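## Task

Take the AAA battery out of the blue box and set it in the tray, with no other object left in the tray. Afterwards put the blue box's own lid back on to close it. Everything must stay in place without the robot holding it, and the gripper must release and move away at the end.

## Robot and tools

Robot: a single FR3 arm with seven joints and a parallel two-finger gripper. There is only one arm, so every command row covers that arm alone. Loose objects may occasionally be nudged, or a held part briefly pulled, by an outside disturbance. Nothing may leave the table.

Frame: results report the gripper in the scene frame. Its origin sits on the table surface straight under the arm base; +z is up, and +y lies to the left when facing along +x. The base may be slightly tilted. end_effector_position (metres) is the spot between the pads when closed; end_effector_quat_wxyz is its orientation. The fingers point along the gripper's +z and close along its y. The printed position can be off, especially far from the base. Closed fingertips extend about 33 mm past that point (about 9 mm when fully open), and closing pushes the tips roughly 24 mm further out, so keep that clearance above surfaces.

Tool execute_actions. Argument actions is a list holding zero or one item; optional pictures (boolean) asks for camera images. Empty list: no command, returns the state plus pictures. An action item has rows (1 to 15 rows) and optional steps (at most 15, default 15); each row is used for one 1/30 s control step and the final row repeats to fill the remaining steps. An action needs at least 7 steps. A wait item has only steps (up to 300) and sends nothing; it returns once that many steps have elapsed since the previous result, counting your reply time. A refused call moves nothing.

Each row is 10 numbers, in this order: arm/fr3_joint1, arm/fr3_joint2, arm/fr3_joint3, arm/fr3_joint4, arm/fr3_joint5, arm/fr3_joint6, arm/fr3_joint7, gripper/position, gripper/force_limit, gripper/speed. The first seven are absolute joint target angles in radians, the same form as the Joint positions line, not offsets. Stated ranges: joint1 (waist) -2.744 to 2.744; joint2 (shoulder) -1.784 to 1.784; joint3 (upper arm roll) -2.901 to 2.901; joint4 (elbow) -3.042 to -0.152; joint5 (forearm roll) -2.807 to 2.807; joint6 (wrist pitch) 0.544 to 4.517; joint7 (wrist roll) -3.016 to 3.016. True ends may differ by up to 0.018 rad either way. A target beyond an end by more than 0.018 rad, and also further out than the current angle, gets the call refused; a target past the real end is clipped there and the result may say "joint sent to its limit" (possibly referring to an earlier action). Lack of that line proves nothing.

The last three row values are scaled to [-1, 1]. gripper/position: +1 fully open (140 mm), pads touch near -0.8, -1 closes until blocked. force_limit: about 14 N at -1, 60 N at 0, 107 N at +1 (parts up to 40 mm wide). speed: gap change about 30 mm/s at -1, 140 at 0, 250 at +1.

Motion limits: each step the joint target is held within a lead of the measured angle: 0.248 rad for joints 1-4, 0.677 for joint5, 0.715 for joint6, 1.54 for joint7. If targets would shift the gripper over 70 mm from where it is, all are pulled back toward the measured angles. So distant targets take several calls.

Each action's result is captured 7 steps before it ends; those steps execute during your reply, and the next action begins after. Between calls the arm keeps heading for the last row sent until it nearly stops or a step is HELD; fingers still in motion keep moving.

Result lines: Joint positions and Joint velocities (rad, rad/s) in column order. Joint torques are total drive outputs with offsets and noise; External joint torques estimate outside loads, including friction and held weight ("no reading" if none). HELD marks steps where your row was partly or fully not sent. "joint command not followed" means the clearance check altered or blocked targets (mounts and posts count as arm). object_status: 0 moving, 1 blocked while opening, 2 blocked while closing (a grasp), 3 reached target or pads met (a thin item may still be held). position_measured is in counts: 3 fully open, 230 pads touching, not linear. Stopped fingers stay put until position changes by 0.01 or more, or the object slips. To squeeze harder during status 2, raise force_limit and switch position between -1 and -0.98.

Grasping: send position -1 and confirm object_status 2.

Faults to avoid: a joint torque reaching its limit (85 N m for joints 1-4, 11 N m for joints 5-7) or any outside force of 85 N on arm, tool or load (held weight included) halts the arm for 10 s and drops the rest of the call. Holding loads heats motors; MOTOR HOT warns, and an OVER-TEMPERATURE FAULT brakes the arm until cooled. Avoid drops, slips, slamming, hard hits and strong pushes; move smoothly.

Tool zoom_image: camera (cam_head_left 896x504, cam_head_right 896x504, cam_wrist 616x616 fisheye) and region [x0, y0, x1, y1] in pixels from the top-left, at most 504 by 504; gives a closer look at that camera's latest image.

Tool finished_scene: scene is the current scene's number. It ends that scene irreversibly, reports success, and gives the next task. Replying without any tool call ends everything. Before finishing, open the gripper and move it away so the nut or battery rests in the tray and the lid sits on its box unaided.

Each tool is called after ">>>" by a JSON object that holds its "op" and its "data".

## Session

>>> {"op": "execute_actions", "data": {"actions": []}}

Scene clock: 0.00 s of 8400.00 s.
end_effector_position=(+0.1465, -0.2428, +0.3637) position_measured=3 object_status=3 end_effector_quat_wxyz=(+0.066, +0.188, +0.958, +0.209)
Joint positions: [-1.356 -0.569  0.032 -2.45   0.297  1.534  0.552]
Joint velocities: [-0.001 -0.     0.    -0.001 -0.002  0.001 -0.001]
Joint torques (N m, as the joint torque sensors report them, + toward a larger angle): no reading
External joint torques (N m, as the arm's controller estimates them; a push from outside toward a larger angle lowers the number): no reading

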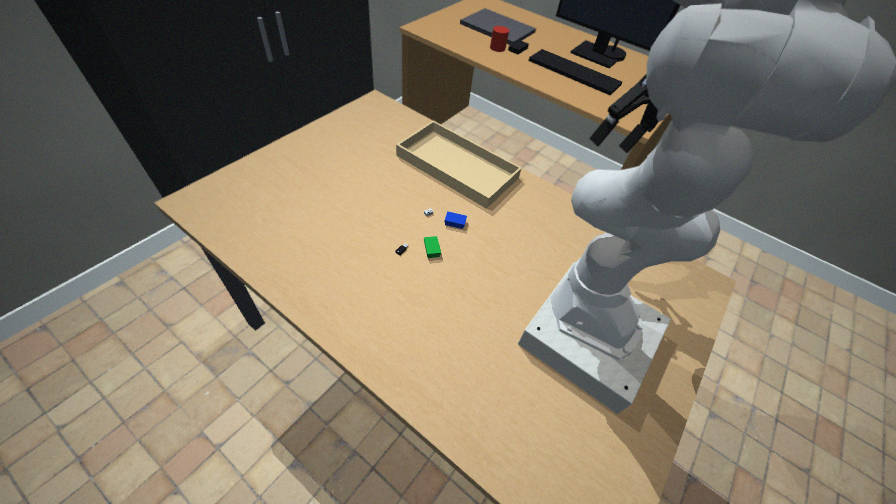

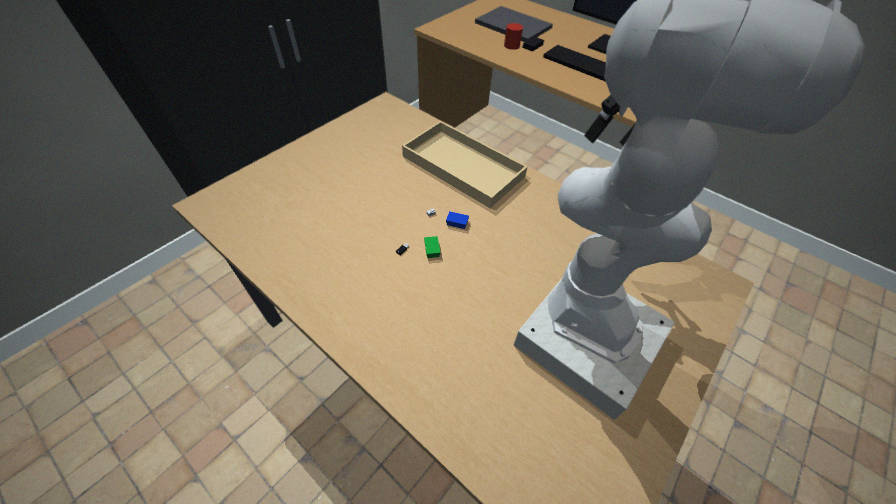

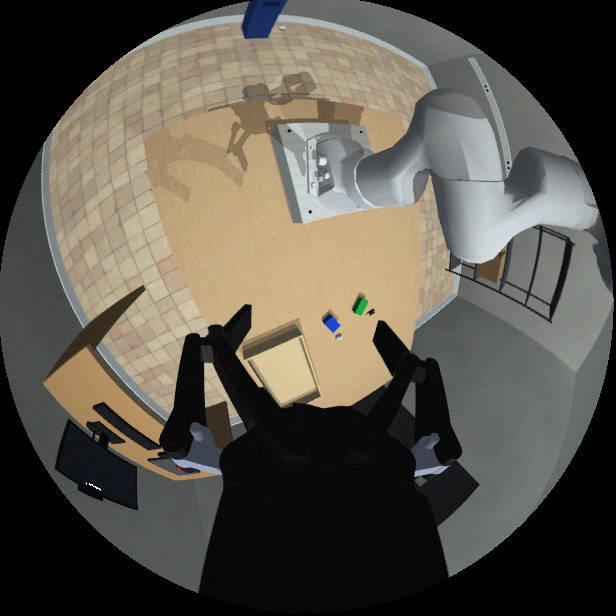

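>>> {"op": "execute_actions", "data": {"actions": [{"rows":[[-0.064,-0.274,0,-2.641,0,2.37,1.49,1,-0.3,0]],"steps":15}]}}

>>> {"op": "execute_actions", "data": {"actions": [{"steps":60}], "pictures": true}}

>>> {"op": "zoom_image", "data": {"camera": "cam_wrist", "region": [208,180,408,380]}}

Scene clock: 0.80 s of 8400.00 s.
end_effector_position=(+0.1621, -0.2724, +0.2475) position_measured=3 object_status=3 end_effector_quat_wxyz=(-0.036, +0.228, +0.962, +0.148)
Joint positions: [-1.116 -0.378  0.003 -2.573  0.132  1.909  0.829]
Joint velocities: [ 1.249  0.743 -0.019 -0.441 -0.567  1.51   1.23 ]
Joint torques (N m, as the joint torque sensors report them, + toward a larger angle): [  2.24 -22.36  -0.09  22.42   0.27   2.04   0.45]
External joint torques (N m, as the arm's controller estimates them; a push from outside toward a larger angle lowers the number): [ 2.11  1.45 -1.03 -2.69 -0.68  0.64  0.44]
Steps of this call (steps 1 to 16: nothing new was sent; steps 17 to 24: the first 8 steps of this action). Readings (joint positions | what the end effector reports):
17: [-1.339 -0.562 0.026 -2.457 0.278 1.568 0.578] | position_measured=3 object_status=3
18: [-1.314 -0.541 0.021 -2.473 0.256 1.612 0.611] | position_measured=3 object_status=3
20: [-1.260 -0.487 0.015 -2.508 0.215 1.704 0.676] | position_measured=3 object_status=3
24: the state above

Scene clock: 2.80 s of 8400.00 s.
end_effector_position=(+0.4087, -0.0396, +0.2020) position_measured=3 object_status=3 end_effector_quat_wxyz=(+0.003, +0.007, +1.000, -0.001)
Joint positions: [-0.067 -0.276  0.001 -2.639  0.003  2.367  1.485]
Joint velocities: [ 0.    -0.001 -0.001  0.    -0.001 -0.001  0.006]
Joint torques (N m, as the joint torque sensors report them, + toward a larger angle): [  1.62 -18.29  -0.9   18.98  -0.11   2.84   0.23]
External joint torques (N m, as the arm's controller estimates them; a push from outside toward a larger angle lowers the number): [ 1.68  1.26 -0.57 -2.5  -0.69  0.4   0.23]
Kept back: nothing.
Steps of this call (steps 1 to 7: the last 7 steps of your previous action; steps 8 to 60: the robot went on to your last target). Readings (joint positions | what the end effector reports):
1: [-1.071 -0.355 0.001 -2.587 0.113 1.960 0.871] | position_measured=3 object_status=3
2: [-1.022 -0.335 -0.000 -2.600 0.096 2.007 0.913] | position_measured=3 object_status=3
4: [-0.920 -0.306 -0.002 -2.617 0.068 2.089 0.991] | position_measured=3 object_status=3
8: [-0.709 -0.283 -0.002 -2.631 0.035 2.204 1.120] | position_measured=3 object_status=3
60: the state above
The arm was judged still, so your last target was given up. Only a new action makes it travel on or press farther. Fingers that are still opening or closing keep moving.

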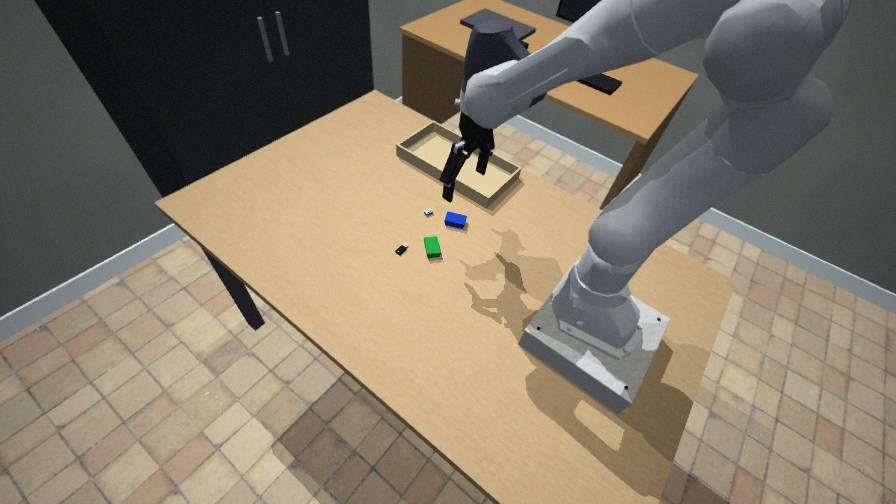

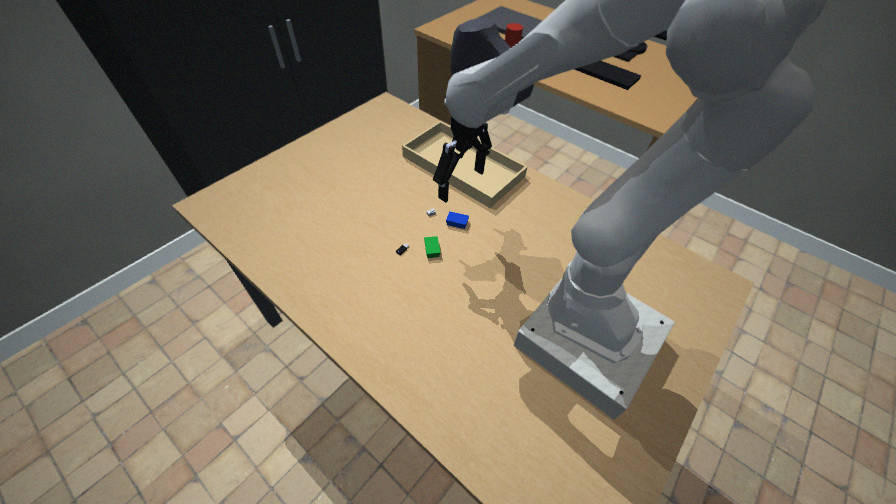

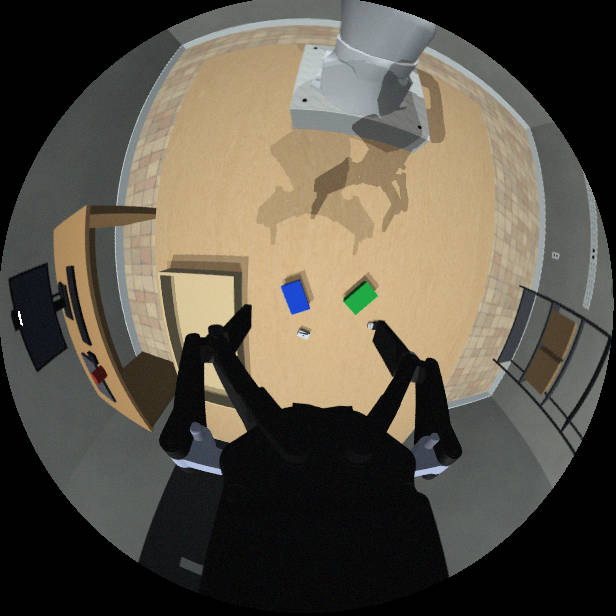

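Region (208, 180, 408, 380) of cam_wrist's 616x616 image, scaled by 2.520, with more detail than that image has.

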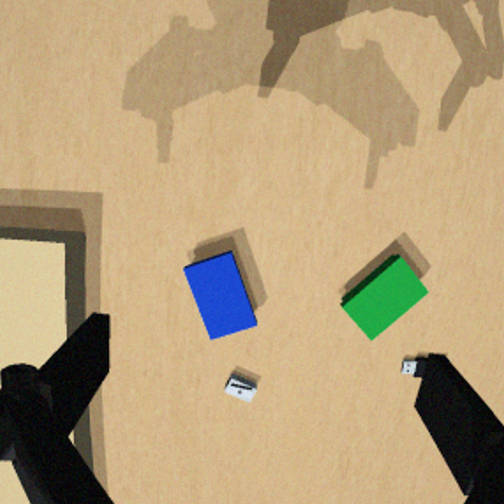

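>>> {"op": "execute_actions", "data": {"actions": [{"rows":[[-0.139,-0.1,0,-2.635,0,2.6,1.017,-0.05,-0.3,0],[-0.139,-0.1,0,-2.635,0,2.65,1.017,-0.05,-0.3,0],[-0.139,-0.05,0,-2.635,0,2.668,1.017,-0.05,-0.3,0],[-0.139,0.0,0,-2.635,0,2.668,1.017,-0.05,-0.3,0],[-0.139,0.032,0,-2.633,0,2.668,1.017,-0.05,-0.3,0]],"steps":15}]}}

>>> {"op": "execute_actions", "data": {"actions": [{"steps":35}], "pictures": true}}

>>> {"op": "zoom_image", "data": {"camera": "cam_wrist", "region": [233,220,393,380]}}

Scene clock: 4.03 s of 8400.00 s.
end_effector_position=(+0.4042, -0.0691, +0.1005) position_measured=54 object_status=0 end_effector_quat_wxyz=(-0.027, -0.089, +0.996, +0.007)
Joint positions: [-0.136  0.016 -0.001 -2.637  0.002  2.596  1.219]
Joint velocities: [-0.021  0.39  -0.    -0.051 -0.     0.368 -0.659]
Joint torques (N m, as the joint torque sensors report them, + toward a larger angle): [ -0.27 -34.44   0.34  21.1   -0.08   4.07  -0.42]
External joint torques (N m, as the arm's controller estimates them; a push from outside toward a larger angle lowers the number): [-0.68  2.53 -0.37 -2.98 -0.41  0.57 -0.43]
Steps of this call (steps 1 to 29: nothing new was sent; steps 30 to 37: the first 8 steps of this action). Readings (joint positions | what the end effector reports):
30: [-0.078 -0.253 0.006 -2.633 0.003 2.400 1.449] | position_measured=3 object_status=0
31: [-0.095 -0.207 0.006 -2.628 0.002 2.445 1.404] | position_measured=8 object_status=0
33: [-0.121 -0.114 0.001 -2.628 0.002 2.519 1.329] | position_measured=24 object_status=0
37: the state above

Scene clock: 5.20 s of 8400.00 s.
end_effector_position=(+0.4230, -0.0726, +0.1004) position_measured=135 object_status=3 end_effector_quat_wxyz=(+0.000, -0.186, +0.983, -0.001)
Joint positions: [-0.136  0.031 -0.001 -2.635  0.002  2.665  1.025]
Joint velocities: [ 0.    -0.     0.001 -0.     0.001  0.001 -0.013]
Joint torques (N m, as the joint torque sensors report them, + toward a larger angle): [ -0.45 -25.36  -0.25  17.18  -0.2    2.83  -0.14]
External joint torques (N m, as the arm's controller estimates them; a push from outside toward a larger angle lowers the number): [-0.42  0.82 -0.24 -0.21 -0.57  0.39 -0.14]
Kept back: nothing.
Steps of this call (steps 1 to 7: the last 7 steps of your previous action; steps 8 to 35: the robot went on to your last target). Readings (joint positions | what the end effector reports):
1: [-0.136 0.026 -0.001 -2.638 0.002 2.607 1.199] | position_measured=62 object_status=0
2: [-0.136 0.030 -0.001 -2.638 0.002 2.617 1.180] | position_measured=69 object_status=0
4: [-0.136 0.031 -0.001 -2.637 0.002 2.633 1.149] | position_measured=84 object_status=0
8: [-0.136 0.031 -0.001 -2.635 0.002 2.651 1.103] | position_measured=115 object_status=0
35: the state above

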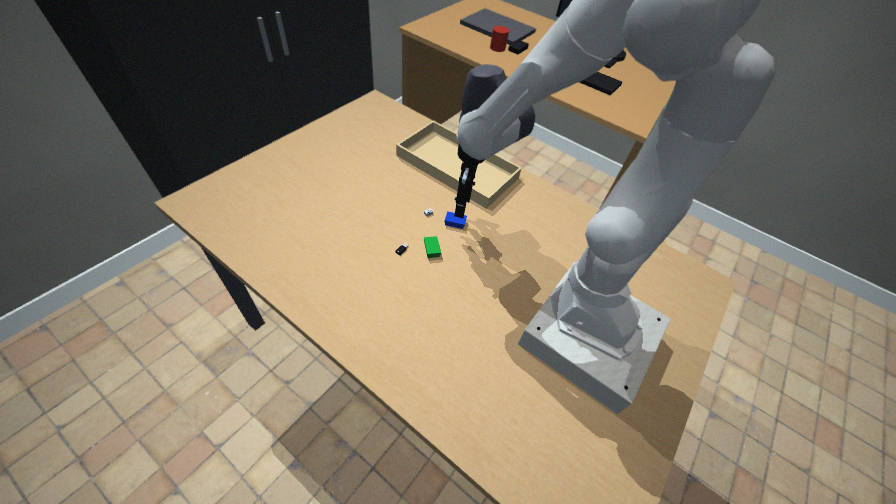

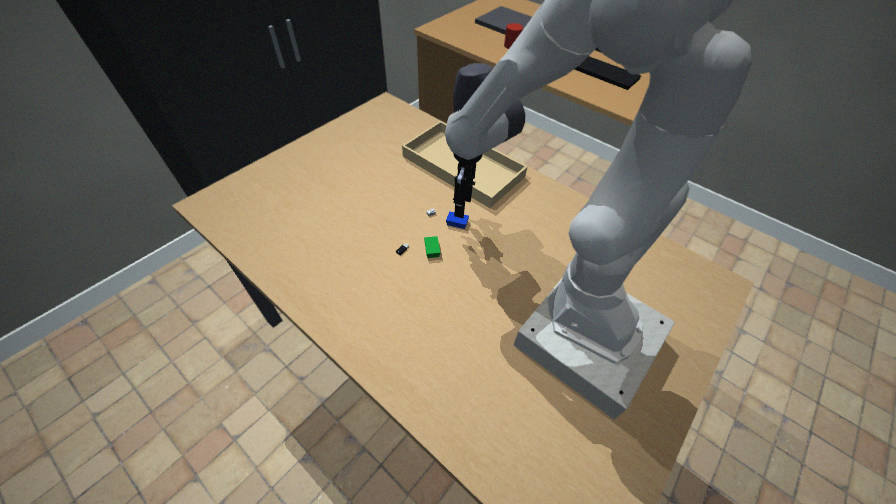

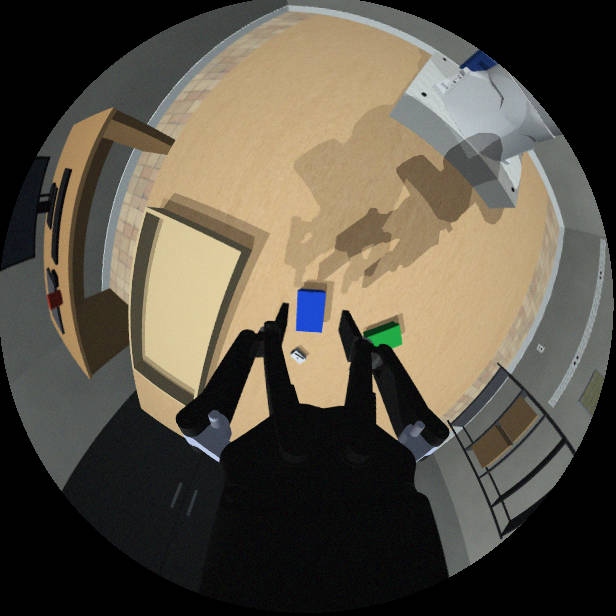

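Region (233, 220, 393, 380) of cam_wrist's 616x616 image, scaled by 3.150, with more detail than that image has.

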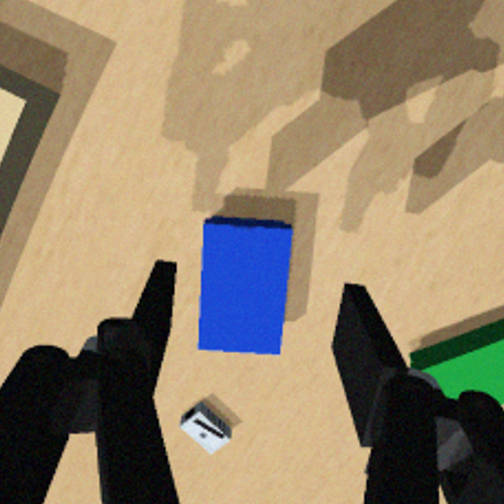

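>>> {"op": "execute_actions", "data": {"actions": [{"rows":[[-0.128,0.05,0,-2.625,0,2.71,1.027,-0.2,-0.3,0],[-0.128,0.08,0,-2.615,0,2.75,1.027,-0.2,-0.3,0],[-0.128,0.11,0,-2.61,0,2.78,1.027,-0.2,-0.3,0],[-0.128,0.14,0,-2.606,0,2.80,1.027,-0.2,-0.3,0],[-0.128,0.16,0,-2.606,0,2.815,1.027,-0.2,-0.3,0],[-0.128,0.18,0,-2.606,0,2.823,1.027,-0.2,-0.3,0],[-0.128,0.195,0,-2.606,0,2.823,1.027,-0.2,-0.3,0],[-0.128,0.205,0,-2.606,0,2.823,1.027,-0.2,-0.3,0],[-0.128,0.2145,0,-2.606,0,2.823,1.027,-0.2,-0.3,0]],"steps":15}]}}

>>> {"op": "execute_actions", "data": {"actions": [{"steps":20}], "pictures": true}}

>>> {"op": "zoom_image", "data": {"camera": "cam_wrist", "region": [233,220,393,380]}}

Scene clock: 6.20 s of 8400.00 s.
end_effector_position=(+0.4301, -0.0714, +0.0597) position_measured=154 object_status=0 end_effector_quat_wxyz=(-0.000, -0.190, +0.982, -0.001)
Joint positions: [-0.131  0.167 -0.001 -2.608  0.002  2.773  1.022]
Joint velocities: [ 0.002  0.548 -0.001 -0.    -0.     0.265  0.003]
Joint torques (N m, as the joint torque sensors report them, + toward a larger angle): [  2.39 -31.77   0.48  15.88  -0.16   3.39   0.08]
External joint torques (N m, as the arm's controller estimates them; a push from outside toward a larger angle lowers the number): [ 2.45  2.58  0.39 -0.99 -0.44  0.52  0.08]
Steps of this call (steps 1 to 15: the robot went on to your last target; steps 16 to 22: nothing new was sent; steps 23 to 30: the first 8 steps of this action). Readings (joint positions | what the end effector reports):
23: [-0.136 0.034 -0.001 -2.633 0.002 2.671 1.021] | position_measured=135 object_status=0
24: [-0.134 0.043 -0.001 -2.628 0.002 2.683 1.021] | position_measured=141 object_status=0
26: [-0.132 0.080 -0.001 -2.615 0.002 2.718 1.022] | position_measured=153 object_status=0
30: the state above

Scene clock: 6.87 s of 8400.00 s.
end_effector_position=(+0.4285, -0.0711, +0.0438) position_measured=154 object_status=3 end_effector_quat_wxyz=(-0.000, -0.189, +0.982, -0.001)
Joint positions: [-0.131  0.213 -0.001 -2.608  0.002  2.82   1.024]
Joint velocities: [ 0.001 -0.    -0.    -0.001 -0.001  0.006  0.   ]
Joint torques (N m, as the joint torque sensors report them, + toward a larger angle): [  2.38 -28.89   0.18  15.36  -0.21   2.81   0.13]
External joint torques (N m, as the arm's controller estimates them; a push from outside toward a larger angle lowers the number): [ 2.41  0.7   0.01  0.66 -0.46  0.37  0.13]
Kept back: nothing.
Steps of this call (steps 1 to 7: the last 7 steps of your previous action; steps 8 to 20: the robot went on to your last target). Readings (joint positions | what the end effector reports):
1: [-0.131 0.184 -0.001 -2.608 0.002 2.781 1.023] | position_measured=154 object_status=0
2: [-0.131 0.196 -0.001 -2.608 0.002 2.788 1.023] | position_measured=154 object_status=0
4: [-0.131 0.210 -0.001 -2.608 0.002 2.797 1.023] | position_measured=154 object_status=0
8: [-0.131 0.213 -0.001 -2.608 0.002 2.810 1.023] | position_measured=154 object_status=3
20: the state above

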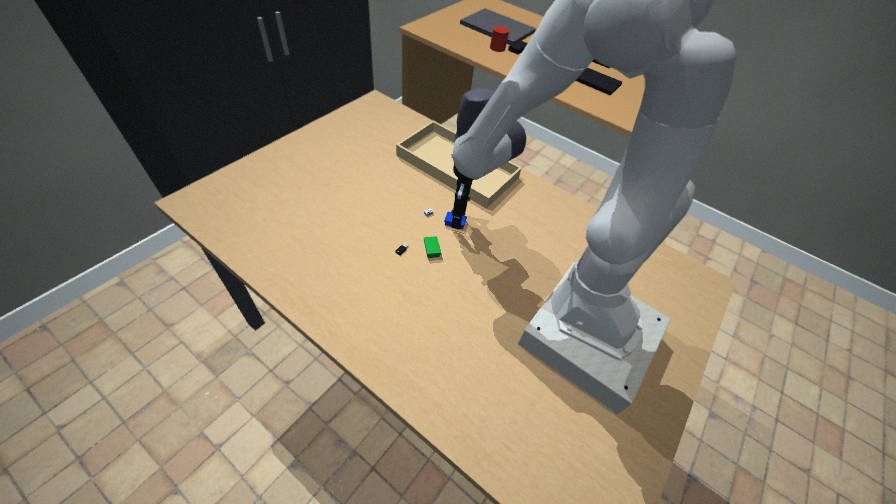

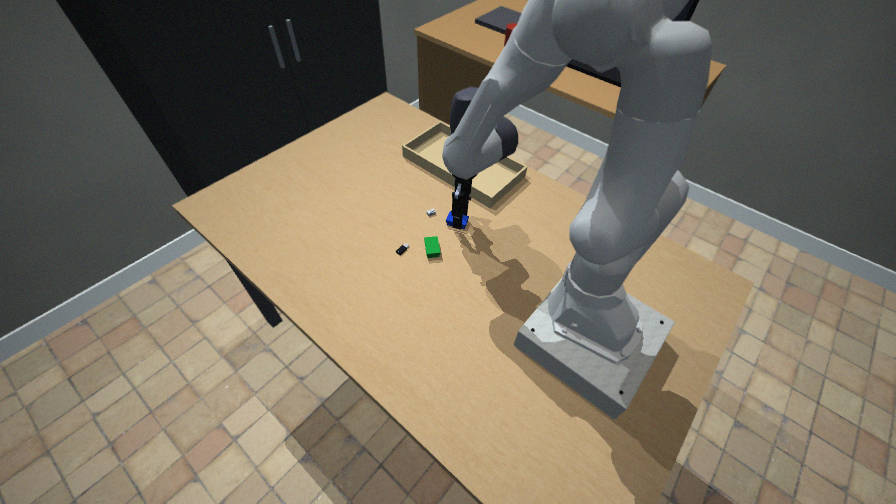

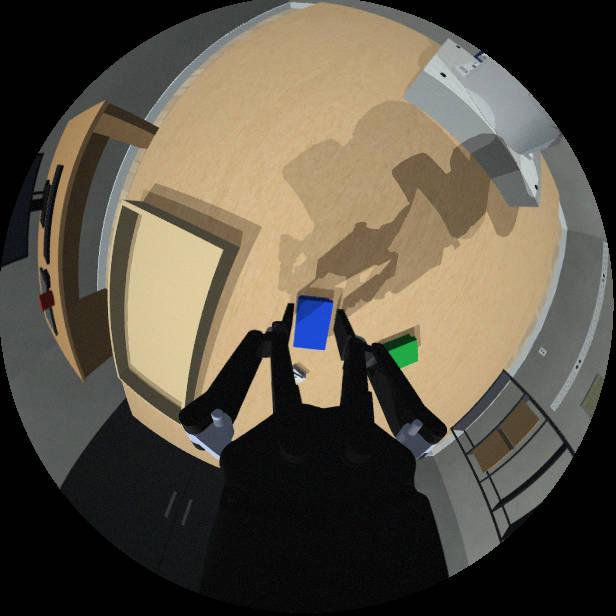

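Region (233, 220, 393, 380) of cam_wrist's 616x616 image, scaled by 3.150, with more detail than that image has.

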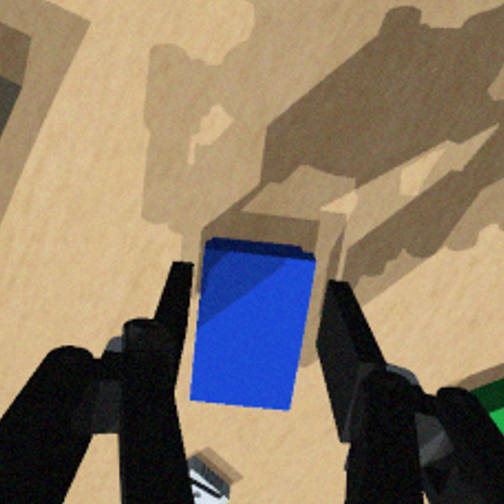

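>>> {"op": "execute_actions", "data": {"actions": [{"rows":[[-0.128,0.2145,0,-2.606,0,2.823,1.027,-1,-0.3,-0.2]],"steps":15}]}}

>>> {"op": "execute_actions", "data": {"actions": [{"rows":[[-0.128,0.21,0,-2.606,0,2.82,1.027,-1,-0.3,-0.2],[-0.128,0.205,0,-2.606,0,2.815,1.027,-1,-0.3,-0.2],[-0.128,0.20,0,-2.606,0,2.81,1.027,-1,-0.3,-0.2],[-0.128,0.195,0,-2.606,0,2.805,1.027,-1,-0.3,-0.2],[-0.128,0.19,0,-2.606,0,2.80,1.027,-1,-0.3,-0.2],[-0.128,0.185,0,-2.606,0,2.795,1.027,-1,-0.3,-0.2],[-0.128,0.18,0,-2.606,0,2.79,1.027,-1,-0.3,-0.2],[-0.128,0.17,0,-2.606,0,2.785,1.027,-1,-0.3,-0.2],[-0.128,0.16,0,-2.606,0,2.775,1.027,-1,-0.3,-0.2],[-0.128,0.15,0,-2.606,0,2.765,1.027,-1,-0.3,-0.2],[-0.128,0.14,0,-2.606,0,2.755,1.027,-1,-0.3,-0.2],[-0.128,0.13,0,-2.606,0,2.745,1.027,-1,-0.3,-0.2],[-0.128,0.12,0,-2.606,0,2.735,1.027,-1,-0.3,-0.2]],"steps":15}]}}

>>> {"op": "execute_actions", "data": {"actions": [{"steps":12}], "pictures": true}}

>>> {"op": "zoom_image", "data": {"camera": "cam_wrist", "region": [233,220,393,380]}}

Scene clock: 7.93 s of 8400.00 s.
end_effector_position=(+0.4295, -0.0713, +0.0442) position_measured=175 object_status=0 end_effector_quat_wxyz=(+0.001, -0.189, +0.982, -0.001)
Joint positions: [-0.131  0.213 -0.001 -2.607  0.002  2.821  1.024]
Joint velocities: [-0.001 -0.001  0.001  0.     0.     0.    -0.001]
Joint torques (N m, as the joint torque sensors report them, + toward a larger angle): [  1.84 -28.68   0.72  14.43  -0.24   2.86   0.09]
External joint torques (N m, as the arm's controller estimates them; a push from outside toward a larger angle lowers the number): [ 1.89  0.93  0.58 -0.38 -0.49  0.41  0.09]
Steps of this call (steps 1 to 15: the robot went on to your last target; steps 16 to 24: nothing new was sent; steps 25 to 32: the first 8 steps of this action). Readings (joint positions | what the end effector reports):
25: [-0.131 0.213 -0.001 -2.608 0.002 2.821 1.024] | position_measured=154 object_status=0
26: [-0.131 0.213 -0.001 -2.608 0.002 2.821 1.024] | position_measured=159 object_status=0
28: [-0.131 0.213 -0.001 -2.607 0.002 2.821 1.024] | position_measured=171 object_status=0
32: the state above

Scene clock: 8.43 s of 8400.00 s.
end_effector_position=(+0.4334, -0.0719, +0.0539) position_measured=175 object_status=2 end_effector_quat_wxyz=(+0.005, -0.189, +0.982, -0.003)
Joint positions: [-0.131  0.187 -0.001 -2.607  0.002  2.804  1.024]
Joint velocities: [ 0.    -0.18  -0.     0.    -0.001 -0.108 -0.   ]
Joint torques (N m, as the joint torque sensors report them, + toward a larger angle): [  2.4  -31.02   0.32  15.49  -0.2    2.33   0.17]
External joint torques (N m, as the arm's controller estimates them; a push from outside toward a larger angle lowers the number): [ 2.56 -1.25  0.3  -0.39 -0.48 -0.25  0.17]
Steps of this call (steps 1 to 7: the last 7 steps of your previous action; steps 8 to 15: the first 8 steps of this action). Readings (joint positions | what the end effector reports):
8: [-0.131 0.213 -0.001 -2.607 0.002 2.821 1.024] | position_measured=175 object_status=2
9: [-0.131 0.212 -0.001 -2.607 0.002 2.820 1.024] | position_measured=175 object_status=2
11: [-0.131 0.206 -0.001 -2.607 0.002 2.817 1.024] | position_measured=175 object_status=2
15: the state above

Scene clock: 8.83 s of 8400.00 s.
end_effector_position=(+0.4385, -0.0726, +0.0781) position_measured=175 object_status=2 end_effector_quat_wxyz=(+0.010, -0.189, +0.982, -0.005)
Joint positions: [-0.131  0.121 -0.001 -2.606  0.002  2.747  1.024]
Joint velocities: [ 0.     0.    -0.001 -0.002  0.    -0.06   0.001]
Joint torques (N m, as the joint torque sensors report them, + toward a larger angle): [  2.59 -28.32   0.5   14.77  -0.16   2.27   0.11]
External joint torques (N m, as the arm's controller estimates them; a push from outside toward a larger angle lowers the number): [ 2.72 -0.23  0.52 -1.51 -0.49 -0.23  0.11]
Kept back: nothing.
Steps of this call (steps 1 to 7: the last 7 steps of your previous action; steps 8 to 12: the robot went on to your last target). Readings (joint positions | what the end effector reports):
1: [-0.131 0.181 -0.001 -2.607 0.002 2.800 1.024] | position_measured=175 object_status=2
2: [-0.131 0.172 -0.001 -2.607 0.002 2.794 1.024] | position_measured=175 object_status=2
4: [-0.131 0.154 -0.001 -2.607 0.002 2.781 1.024] | position_measured=175 object_status=2
8: [-0.131 0.125 -0.001 -2.606 0.002 2.758 1.024] | position_measured=175 object_status=2
12: the state above

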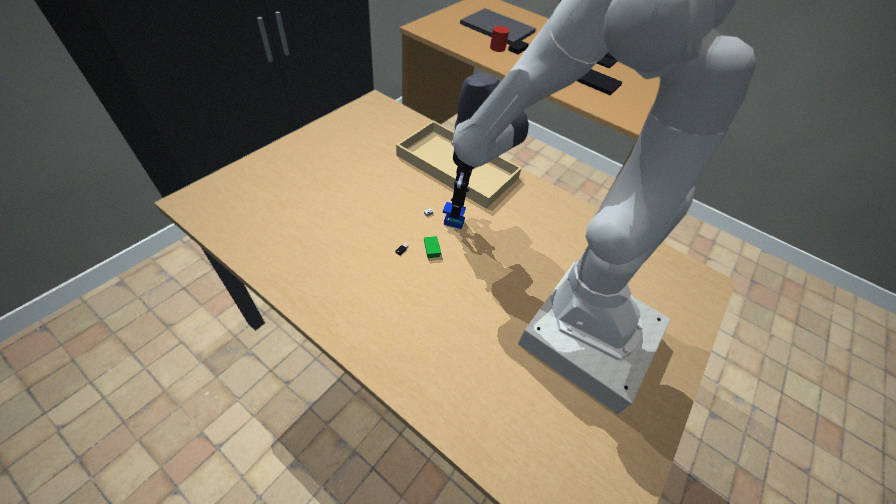

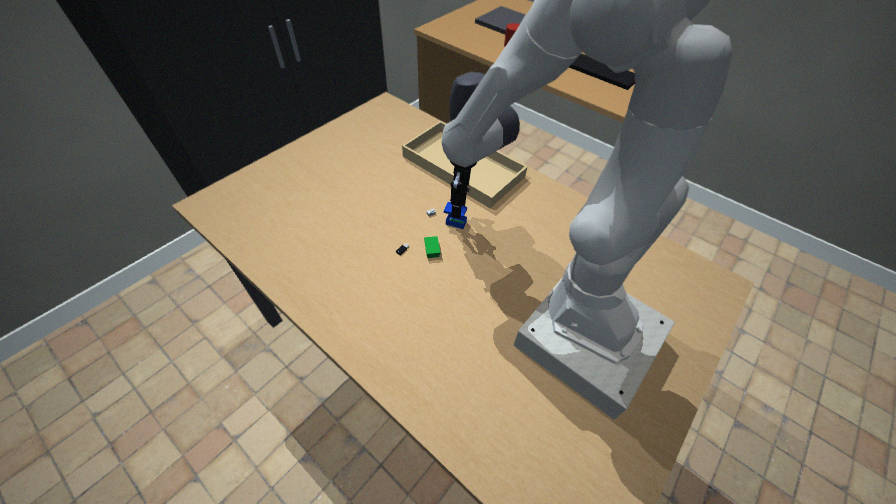

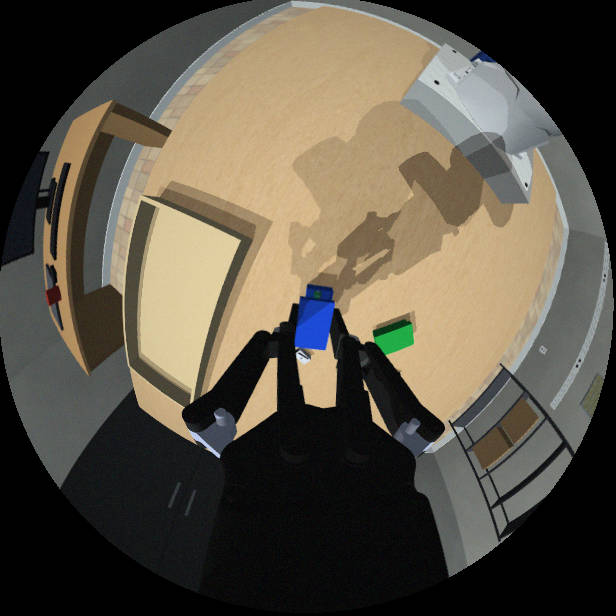

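Region (233, 220, 393, 380) of cam_wrist's 616x616 image, scaled by 3.150, with more detail than that image has.

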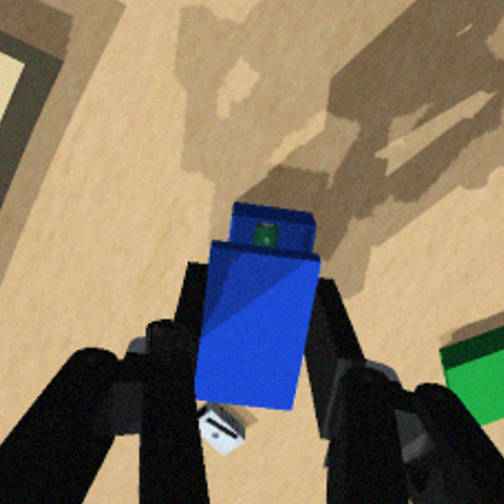

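>>> {"op": "execute_actions", "data": {"actions": [{"rows":[[-0.11,0.07,0,-2.66,0,2.74,1.05,-1,-0.3,-0.2],[-0.09,0.02,0,-2.72,0,2.75,1.07,-1,-0.3,-0.2],[-0.07,-0.03,0,-2.78,0,2.76,1.09,-1,-0.3,-0.2],[-0.05,-0.08,0,-2.84,0,2.775,1.11,-1,-0.3,-0.2],[-0.03,-0.12,0,-2.9,0,2.79,1.13,-1,-0.3,-0.2],[-0.016,-0.145,0,-2.948,0,2.806,1.139,-1,-0.3,-0.2]],"steps":15}]}}

>>> {"op": "execute_actions", "data": {"actions": [{"rows":[[-0.016,-0.13,0,-2.946,0,2.85,1.139,-1,-0.3,-0.2],[-0.016,-0.11,0,-2.944,0,2.88,1.139,-1,-0.3,-0.2],[-0.016,-0.09,0,-2.942,0,2.9,1.139,-1,-0.3,-0.2],[-0.016,-0.07,0,-2.94,0,2.92,1.139,-1,-0.3,-0.2],[-0.016,-0.05,0,-2.938,0,2.94,1.139,-1,-0.3,-0.2],[-0.016,-0.03,0,-2.936,0,2.96,1.139,-1,-0.3,-0.2],[-0.016,-0.01,0,-2.934,0,2.975,1.139,-1,-0.3,-0.2],[-0.016,0.01,0,-2.932,0,2.985,1.139,-1,-0.3,-0.2],[-0.016,0.025,0,-2.93,0,2.99,1.139,-1,-0.3,-0.2],[-0.016,0.035,0,-2.93,0,2.99,1.139,-1,-0.3,-0.2],[-0.016,0.045,0,-2.93,0,2.99,1.139,-1,-0.3,-0.2],[-0.016,0.052,0,-2.93,0,2.99,1.139,-1,-0.3,-0.2]],"steps":15}]}}

>>> {"op": "execute_actions", "data": {"actions": [{"steps":20}]}}

Scene clock: 10.10 s of 8400.00 s.
end_effector_position=(+0.3416, -0.0212, +0.0820) position_measured=175 object_status=2 end_effector_quat_wxyz=(-0.004, -0.215, +0.977, -0.000)
Joint positions: [-0.031 -0.114  0.002 -2.899  0.001  2.776  1.074]
Joint velocities: [ 0.235 -0.408  0.025 -0.709 -0.006  0.125  0.204]
Joint torques (N m, as the joint torque sensors report them, + toward a larger angle): [ -2.08 -17.16  -3.12  19.67   0.29   3.83   0.12]
External joint torques (N m, as the arm's controller estimates them; a push from outside toward a larger angle lowers the number): [ 1.7  -0.38  0.66 -2.7  -0.58  0.43  0.14]
Steps of this call (steps 1 to 30: the robot went on to your last target; steps 31 to 38: the first 8 steps of this action). Readings (joint positions | what the end effector reports):
31: [-0.128 0.113 -0.002 -2.616 0.002 2.739 1.026] | position_measured=175 object_status=2
32: [-0.121 0.090 -0.003 -2.642 0.002 2.741 1.029] | position_measured=175 object_status=2
34: [-0.093 0.016 -0.004 -2.727 0.002 2.749 1.042] | position_measured=175 object_status=2
38: the state above

Scene clock: 10.60 s of 8400.00 s.
end_effector_position=(+0.3332, -0.0169, +0.0569) position_measured=175 object_status=2 end_effector_quat_wxyz=(+0.005, -0.196, +0.981, -0.002)
Joint positions: [-0.019 -0.036  0.001 -2.937  0.001  2.91   1.124]
Joint velocities: [ 0.     0.588 -0.001  0.051 -0.001  0.44   0.038]
Joint torques (N m, as the joint torque sensors report them, + toward a larger angle): [  1.93 -20.9   -1.    12.89   0.01   2.9    0.17]
External joint torques (N m, as the arm's controller estimates them; a push from outside toward a larger angle lowers the number): [ 1.99  1.02 -0.91  0.33 -0.19  0.55  0.17]
Steps of this call (steps 1 to 7: the last 7 steps of your previous action; steps 8 to 15: the first 8 steps of this action). Readings (joint positions | what the end effector reports):
8: [-0.019 -0.140 0.001 -2.945 0.001 2.803 1.110] | position_measured=175 object_status=2
9: [-0.019 -0.135 0.001 -2.945 0.001 2.815 1.113] | position_measured=175 object_status=2
11: [-0.019 -0.109 0.001 -2.943 0.001 2.845 1.117] | position_measured=175 object_status=2
15: the state above

Scene clock: 11.27 s of 8400.00 s.
end_effector_position=(+0.3295, -0.0168, +0.0364) position_measured=175 object_status=2 end_effector_quat_wxyz=(+0.002, -0.191, +0.982, -0.002)
Joint positions: [-0.019  0.05   0.001 -2.932  0.001  2.986  1.134]
Joint velocities: [ 0.001 -0.001 -0.     0.001 -0.001  0.009  0.003]
Joint torques (N m, as the joint torque sensors report them, + toward a larger angle): [  2.5  -20.75  -0.94  11.58  -0.06   2.74   0.18]
External joint torques (N m, as the arm's controller estimates them; a push from outside toward a larger angle lowers the number): [ 2.53  0.4  -0.95 -0.1  -0.19  0.28  0.18]
Kept back: nothing.
Steps of this call (steps 1 to 7: the last 7 steps of your previous action; steps 8 to 20: the robot went on to your last target). Readings (joint positions | what the end effector reports):
1: [-0.019 -0.017 0.001 -2.935 0.001 2.924 1.125] | position_measured=175 object_status=2
2: [-0.019 0.000 0.001 -2.934 0.001 2.935 1.126] | position_measured=175 object_status=2
4: [-0.019 0.027 0.001 -2.933 0.001 2.952 1.128] | position_measured=175 object_status=2
8: [-0.019 0.048 0.001 -2.933 0.001 2.970 1.131] | position_measured=175 object_status=2
20: the state above

>>> {"op": "execute_actions", "data": {"actions": [{"rows":[[-0.016,0.052,0,-2.93,0,2.99,1.139,-0.2,-0.3,0.3],[-0.016,0.052,0,-2.93,0,2.99,1.139,-0.2,-0.3,0.3],[-0.016,0.052,0,-2.93,0,2.99,1.139,-0.2,-0.3,0.3],[-0.016,0.052,0,-2.93,0,2.99,1.139,-0.2,-0.3,0.3],[-0.016,0.03,0,-2.93,0,2.97,1.139,-0.2,-0.3,0.3],[-0.016,0.0,0,-2.93,0,2.94,1.139,-0.2,-0.3,0.3],[-0.016,-0.05,0,-2.93,0,2.89,1.139,-0.2,-0.3,0.3],[-0.016,-0.1,0,-2.93,0,2.84,1.139,-0.2,-0.3,0.3],[-0.016,-0.145,0,-2.93,0,2.8,1.139,-0.2,-0.3,0.3]],"steps":15}]}}

>>> {"op": "execute_actions", "data": {"actions": [{"rows":[[-0.016,-0.145,0,-2.93,0,2.8,1.139,-0.2,-0.3,0.3],[-0.04,-0.1,0,-2.86,0,2.78,1.11,-0.2,-0.3,0.3],[-0.06,-0.05,0,-2.79,0,2.76,1.08,-0.2,-0.3,0.3],[-0.08,0.0,0,-2.72,0,2.75,1.06,-0.2,-0.3,0.3],[-0.11,0.06,0,-2.66,0,2.75,1.04,-0.2,-0.3,0.3],[-0.128,0.12,0,-2.608,0,2.745,1.027,-0.2,-0.3,0.3]],"steps":15}]}}

>>> {"op": "execute_actions", "data": {"actions": [{"steps":15}], "pictures": true}}

>>> {"op": "zoom_image", "data": {"camera": "cam_wrist", "region": [233,220,393,380]}}

Scene clock: 14.93 s of 8400.00 s.
end_effector_position=(+0.3368, -0.0171, +0.0525) position_measured=154 object_status=0 end_effector_quat_wxyz=(+0.010, -0.190, +0.982, -0.004)
Joint positions: [-0.019 -0.012  0.001 -2.934  0.001  2.942  1.136]
Joint velocities: [ 0.001 -1.032 -0.001 -0.01   0.    -0.639  0.001]
Joint torques (N m, as the joint torque sensors report them, + toward a larger angle): [  2.95 -22.4   -0.45  13.9   -0.07   3.03   0.1 ]
External joint torques (N m, as the arm's controller estimates them; a push from outside toward a larger angle lowers the number): [ 2.92 -0.3  -0.46 -3.14 -0.18 -0.44  0.11]
Steps of this call (steps 1 to 15: the robot went on to your last target; steps 16 to 90: nothing new was sent; then 0.40 s passed at rest; steps 91 to 98: the first 8 steps of this action). Readings (joint positions | what the end effector reports):
91: [-0.019 0.050 0.001 -2.932 0.001 2.988 1.136] | position_measured=175 object_status=0
92: [-0.019 0.050 0.001 -2.932 0.001 2.988 1.136] | position_measured=175 object_status=0
94: [-0.019 0.050 0.001 -2.932 0.001 2.988 1.136] | position_measured=155 object_status=0
98: the state above

Scene clock: 15.43 s of 8400.00 s.
end_effector_position=(+0.4345, -0.0611, +0.0870) position_measured=154 object_status=3 end_effector_quat_wxyz=(+0.024, -0.169, +0.985, -0.009)
Joint positions: [-0.107  0.071  0.    -2.655  0.     2.775  1.092]
Joint velocities: [-0.313  0.669 -0.059  0.678  0.002 -0.131 -0.204]
Joint torques (N m, as the joint torque sensors report them, + toward a larger angle): [  3.92 -29.61   1.55  11.48   0.28   1.26  -0.16]
External joint torques (N m, as the arm's controller estimates them; a push from outside toward a larger angle lowers the number): [-0.13  1.41 -2.44  1.7   0.54 -0.4  -0.18]
Steps of this call (steps 1 to 7: the last 7 steps of your previous action; steps 8 to 15: the first 8 steps of this action). Readings (joint positions | what the end effector reports):
8: [-0.019 -0.142 0.001 -2.927 0.001 2.834 1.136] | position_measured=154 object_status=3
9: [-0.021 -0.134 0.002 -2.916 0.001 2.823 1.134] | position_measured=154 object_status=3
11: [-0.042 -0.080 0.003 -2.841 0.000 2.799 1.123] | position_measured=154 object_status=3
15: the state above

Scene clock: 15.93 s of 8400.00 s.
end_effector_position=(+0.4380, -0.0705, +0.0784) position_measured=154 object_status=3 end_effector_quat_wxyz=(+0.010, -0.183, +0.983, -0.005)
Joint positions: [-0.125  0.118 -0.001 -2.61   0.     2.749  1.042]
Joint velocities: [ 0.     0.002  0.003  0.    -0.    -0.009 -0.039]
Joint torques (N m, as the joint torque sensors report them, + toward a larger angle): [ -0.38 -26.04   0.93  15.85   0.49   2.17  -0.19]
External joint torques (N m, as the arm's controller estimates them; a push from outside toward a larger angle lowers the number): [-0.41  2.01  0.79 -0.52  0.17 -0.32 -0.19]
Kept back: nothing.
Steps of this call (steps 1 to 7: the last 7 steps of your previous action; steps 8 to 15: the robot went on to your last target). Readings (joint positions | what the end effector reports):
1: [-0.115 0.089 -0.001 -2.638 0.000 2.771 1.085] | position_measured=154 object_status=3
2: [-0.121 0.100 -0.002 -2.628 0.000 2.767 1.080] | position_measured=154 object_status=3
4: [-0.125 0.112 -0.002 -2.617 0.000 2.761 1.070] | position_measured=154 object_status=3
8: [-0.125 0.118 -0.002 -2.611 0.000 2.753 1.056] | position_measured=154 object_status=3
15: the state above

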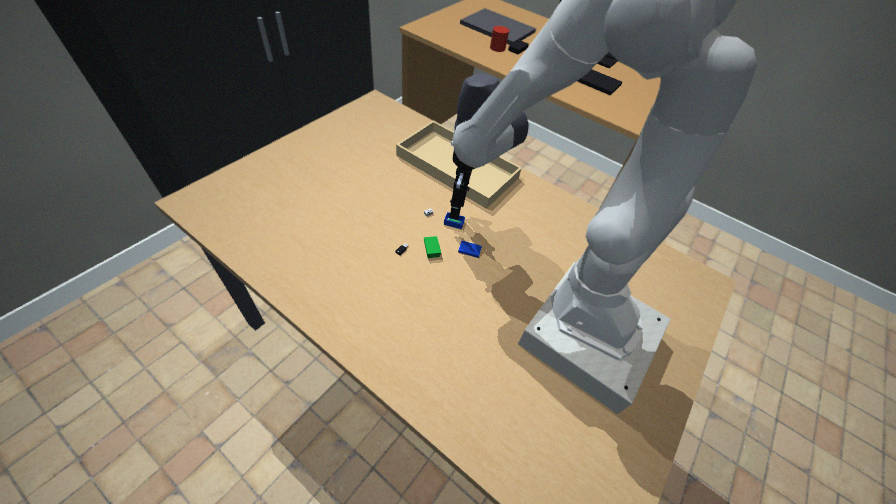

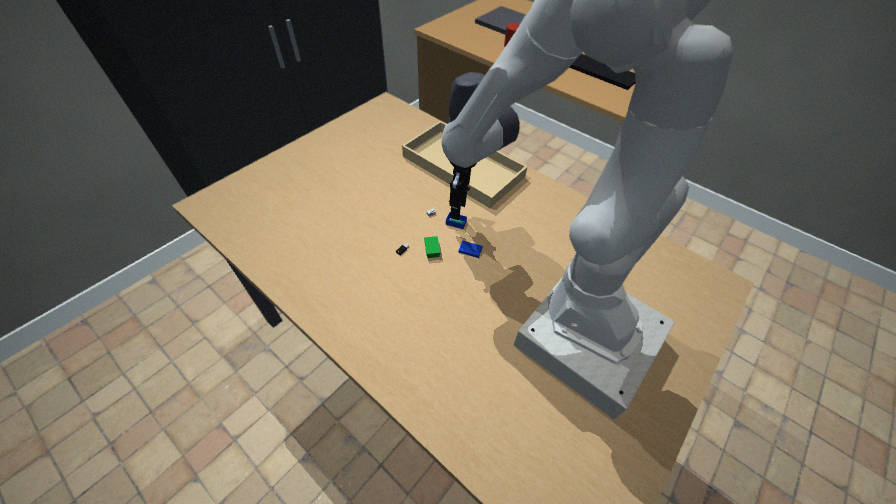

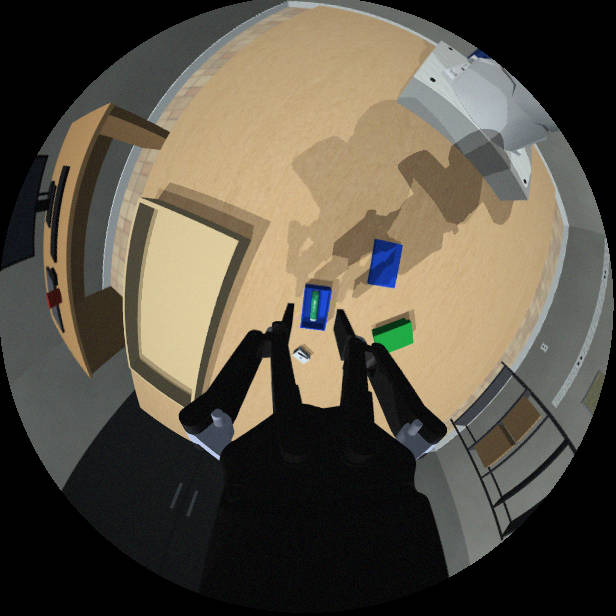

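Region (233, 220, 393, 380) of cam_wrist's 616x616 image, scaled by 3.150, with more detail than that image has.

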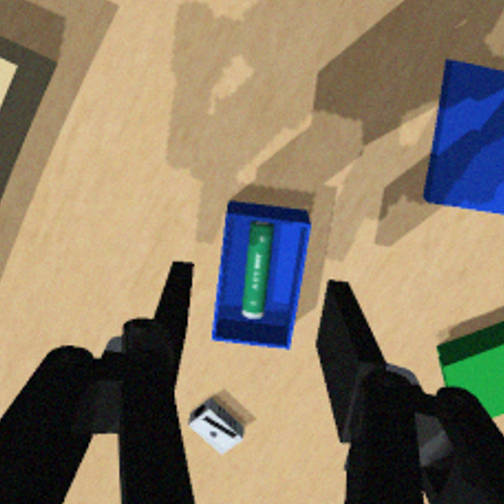

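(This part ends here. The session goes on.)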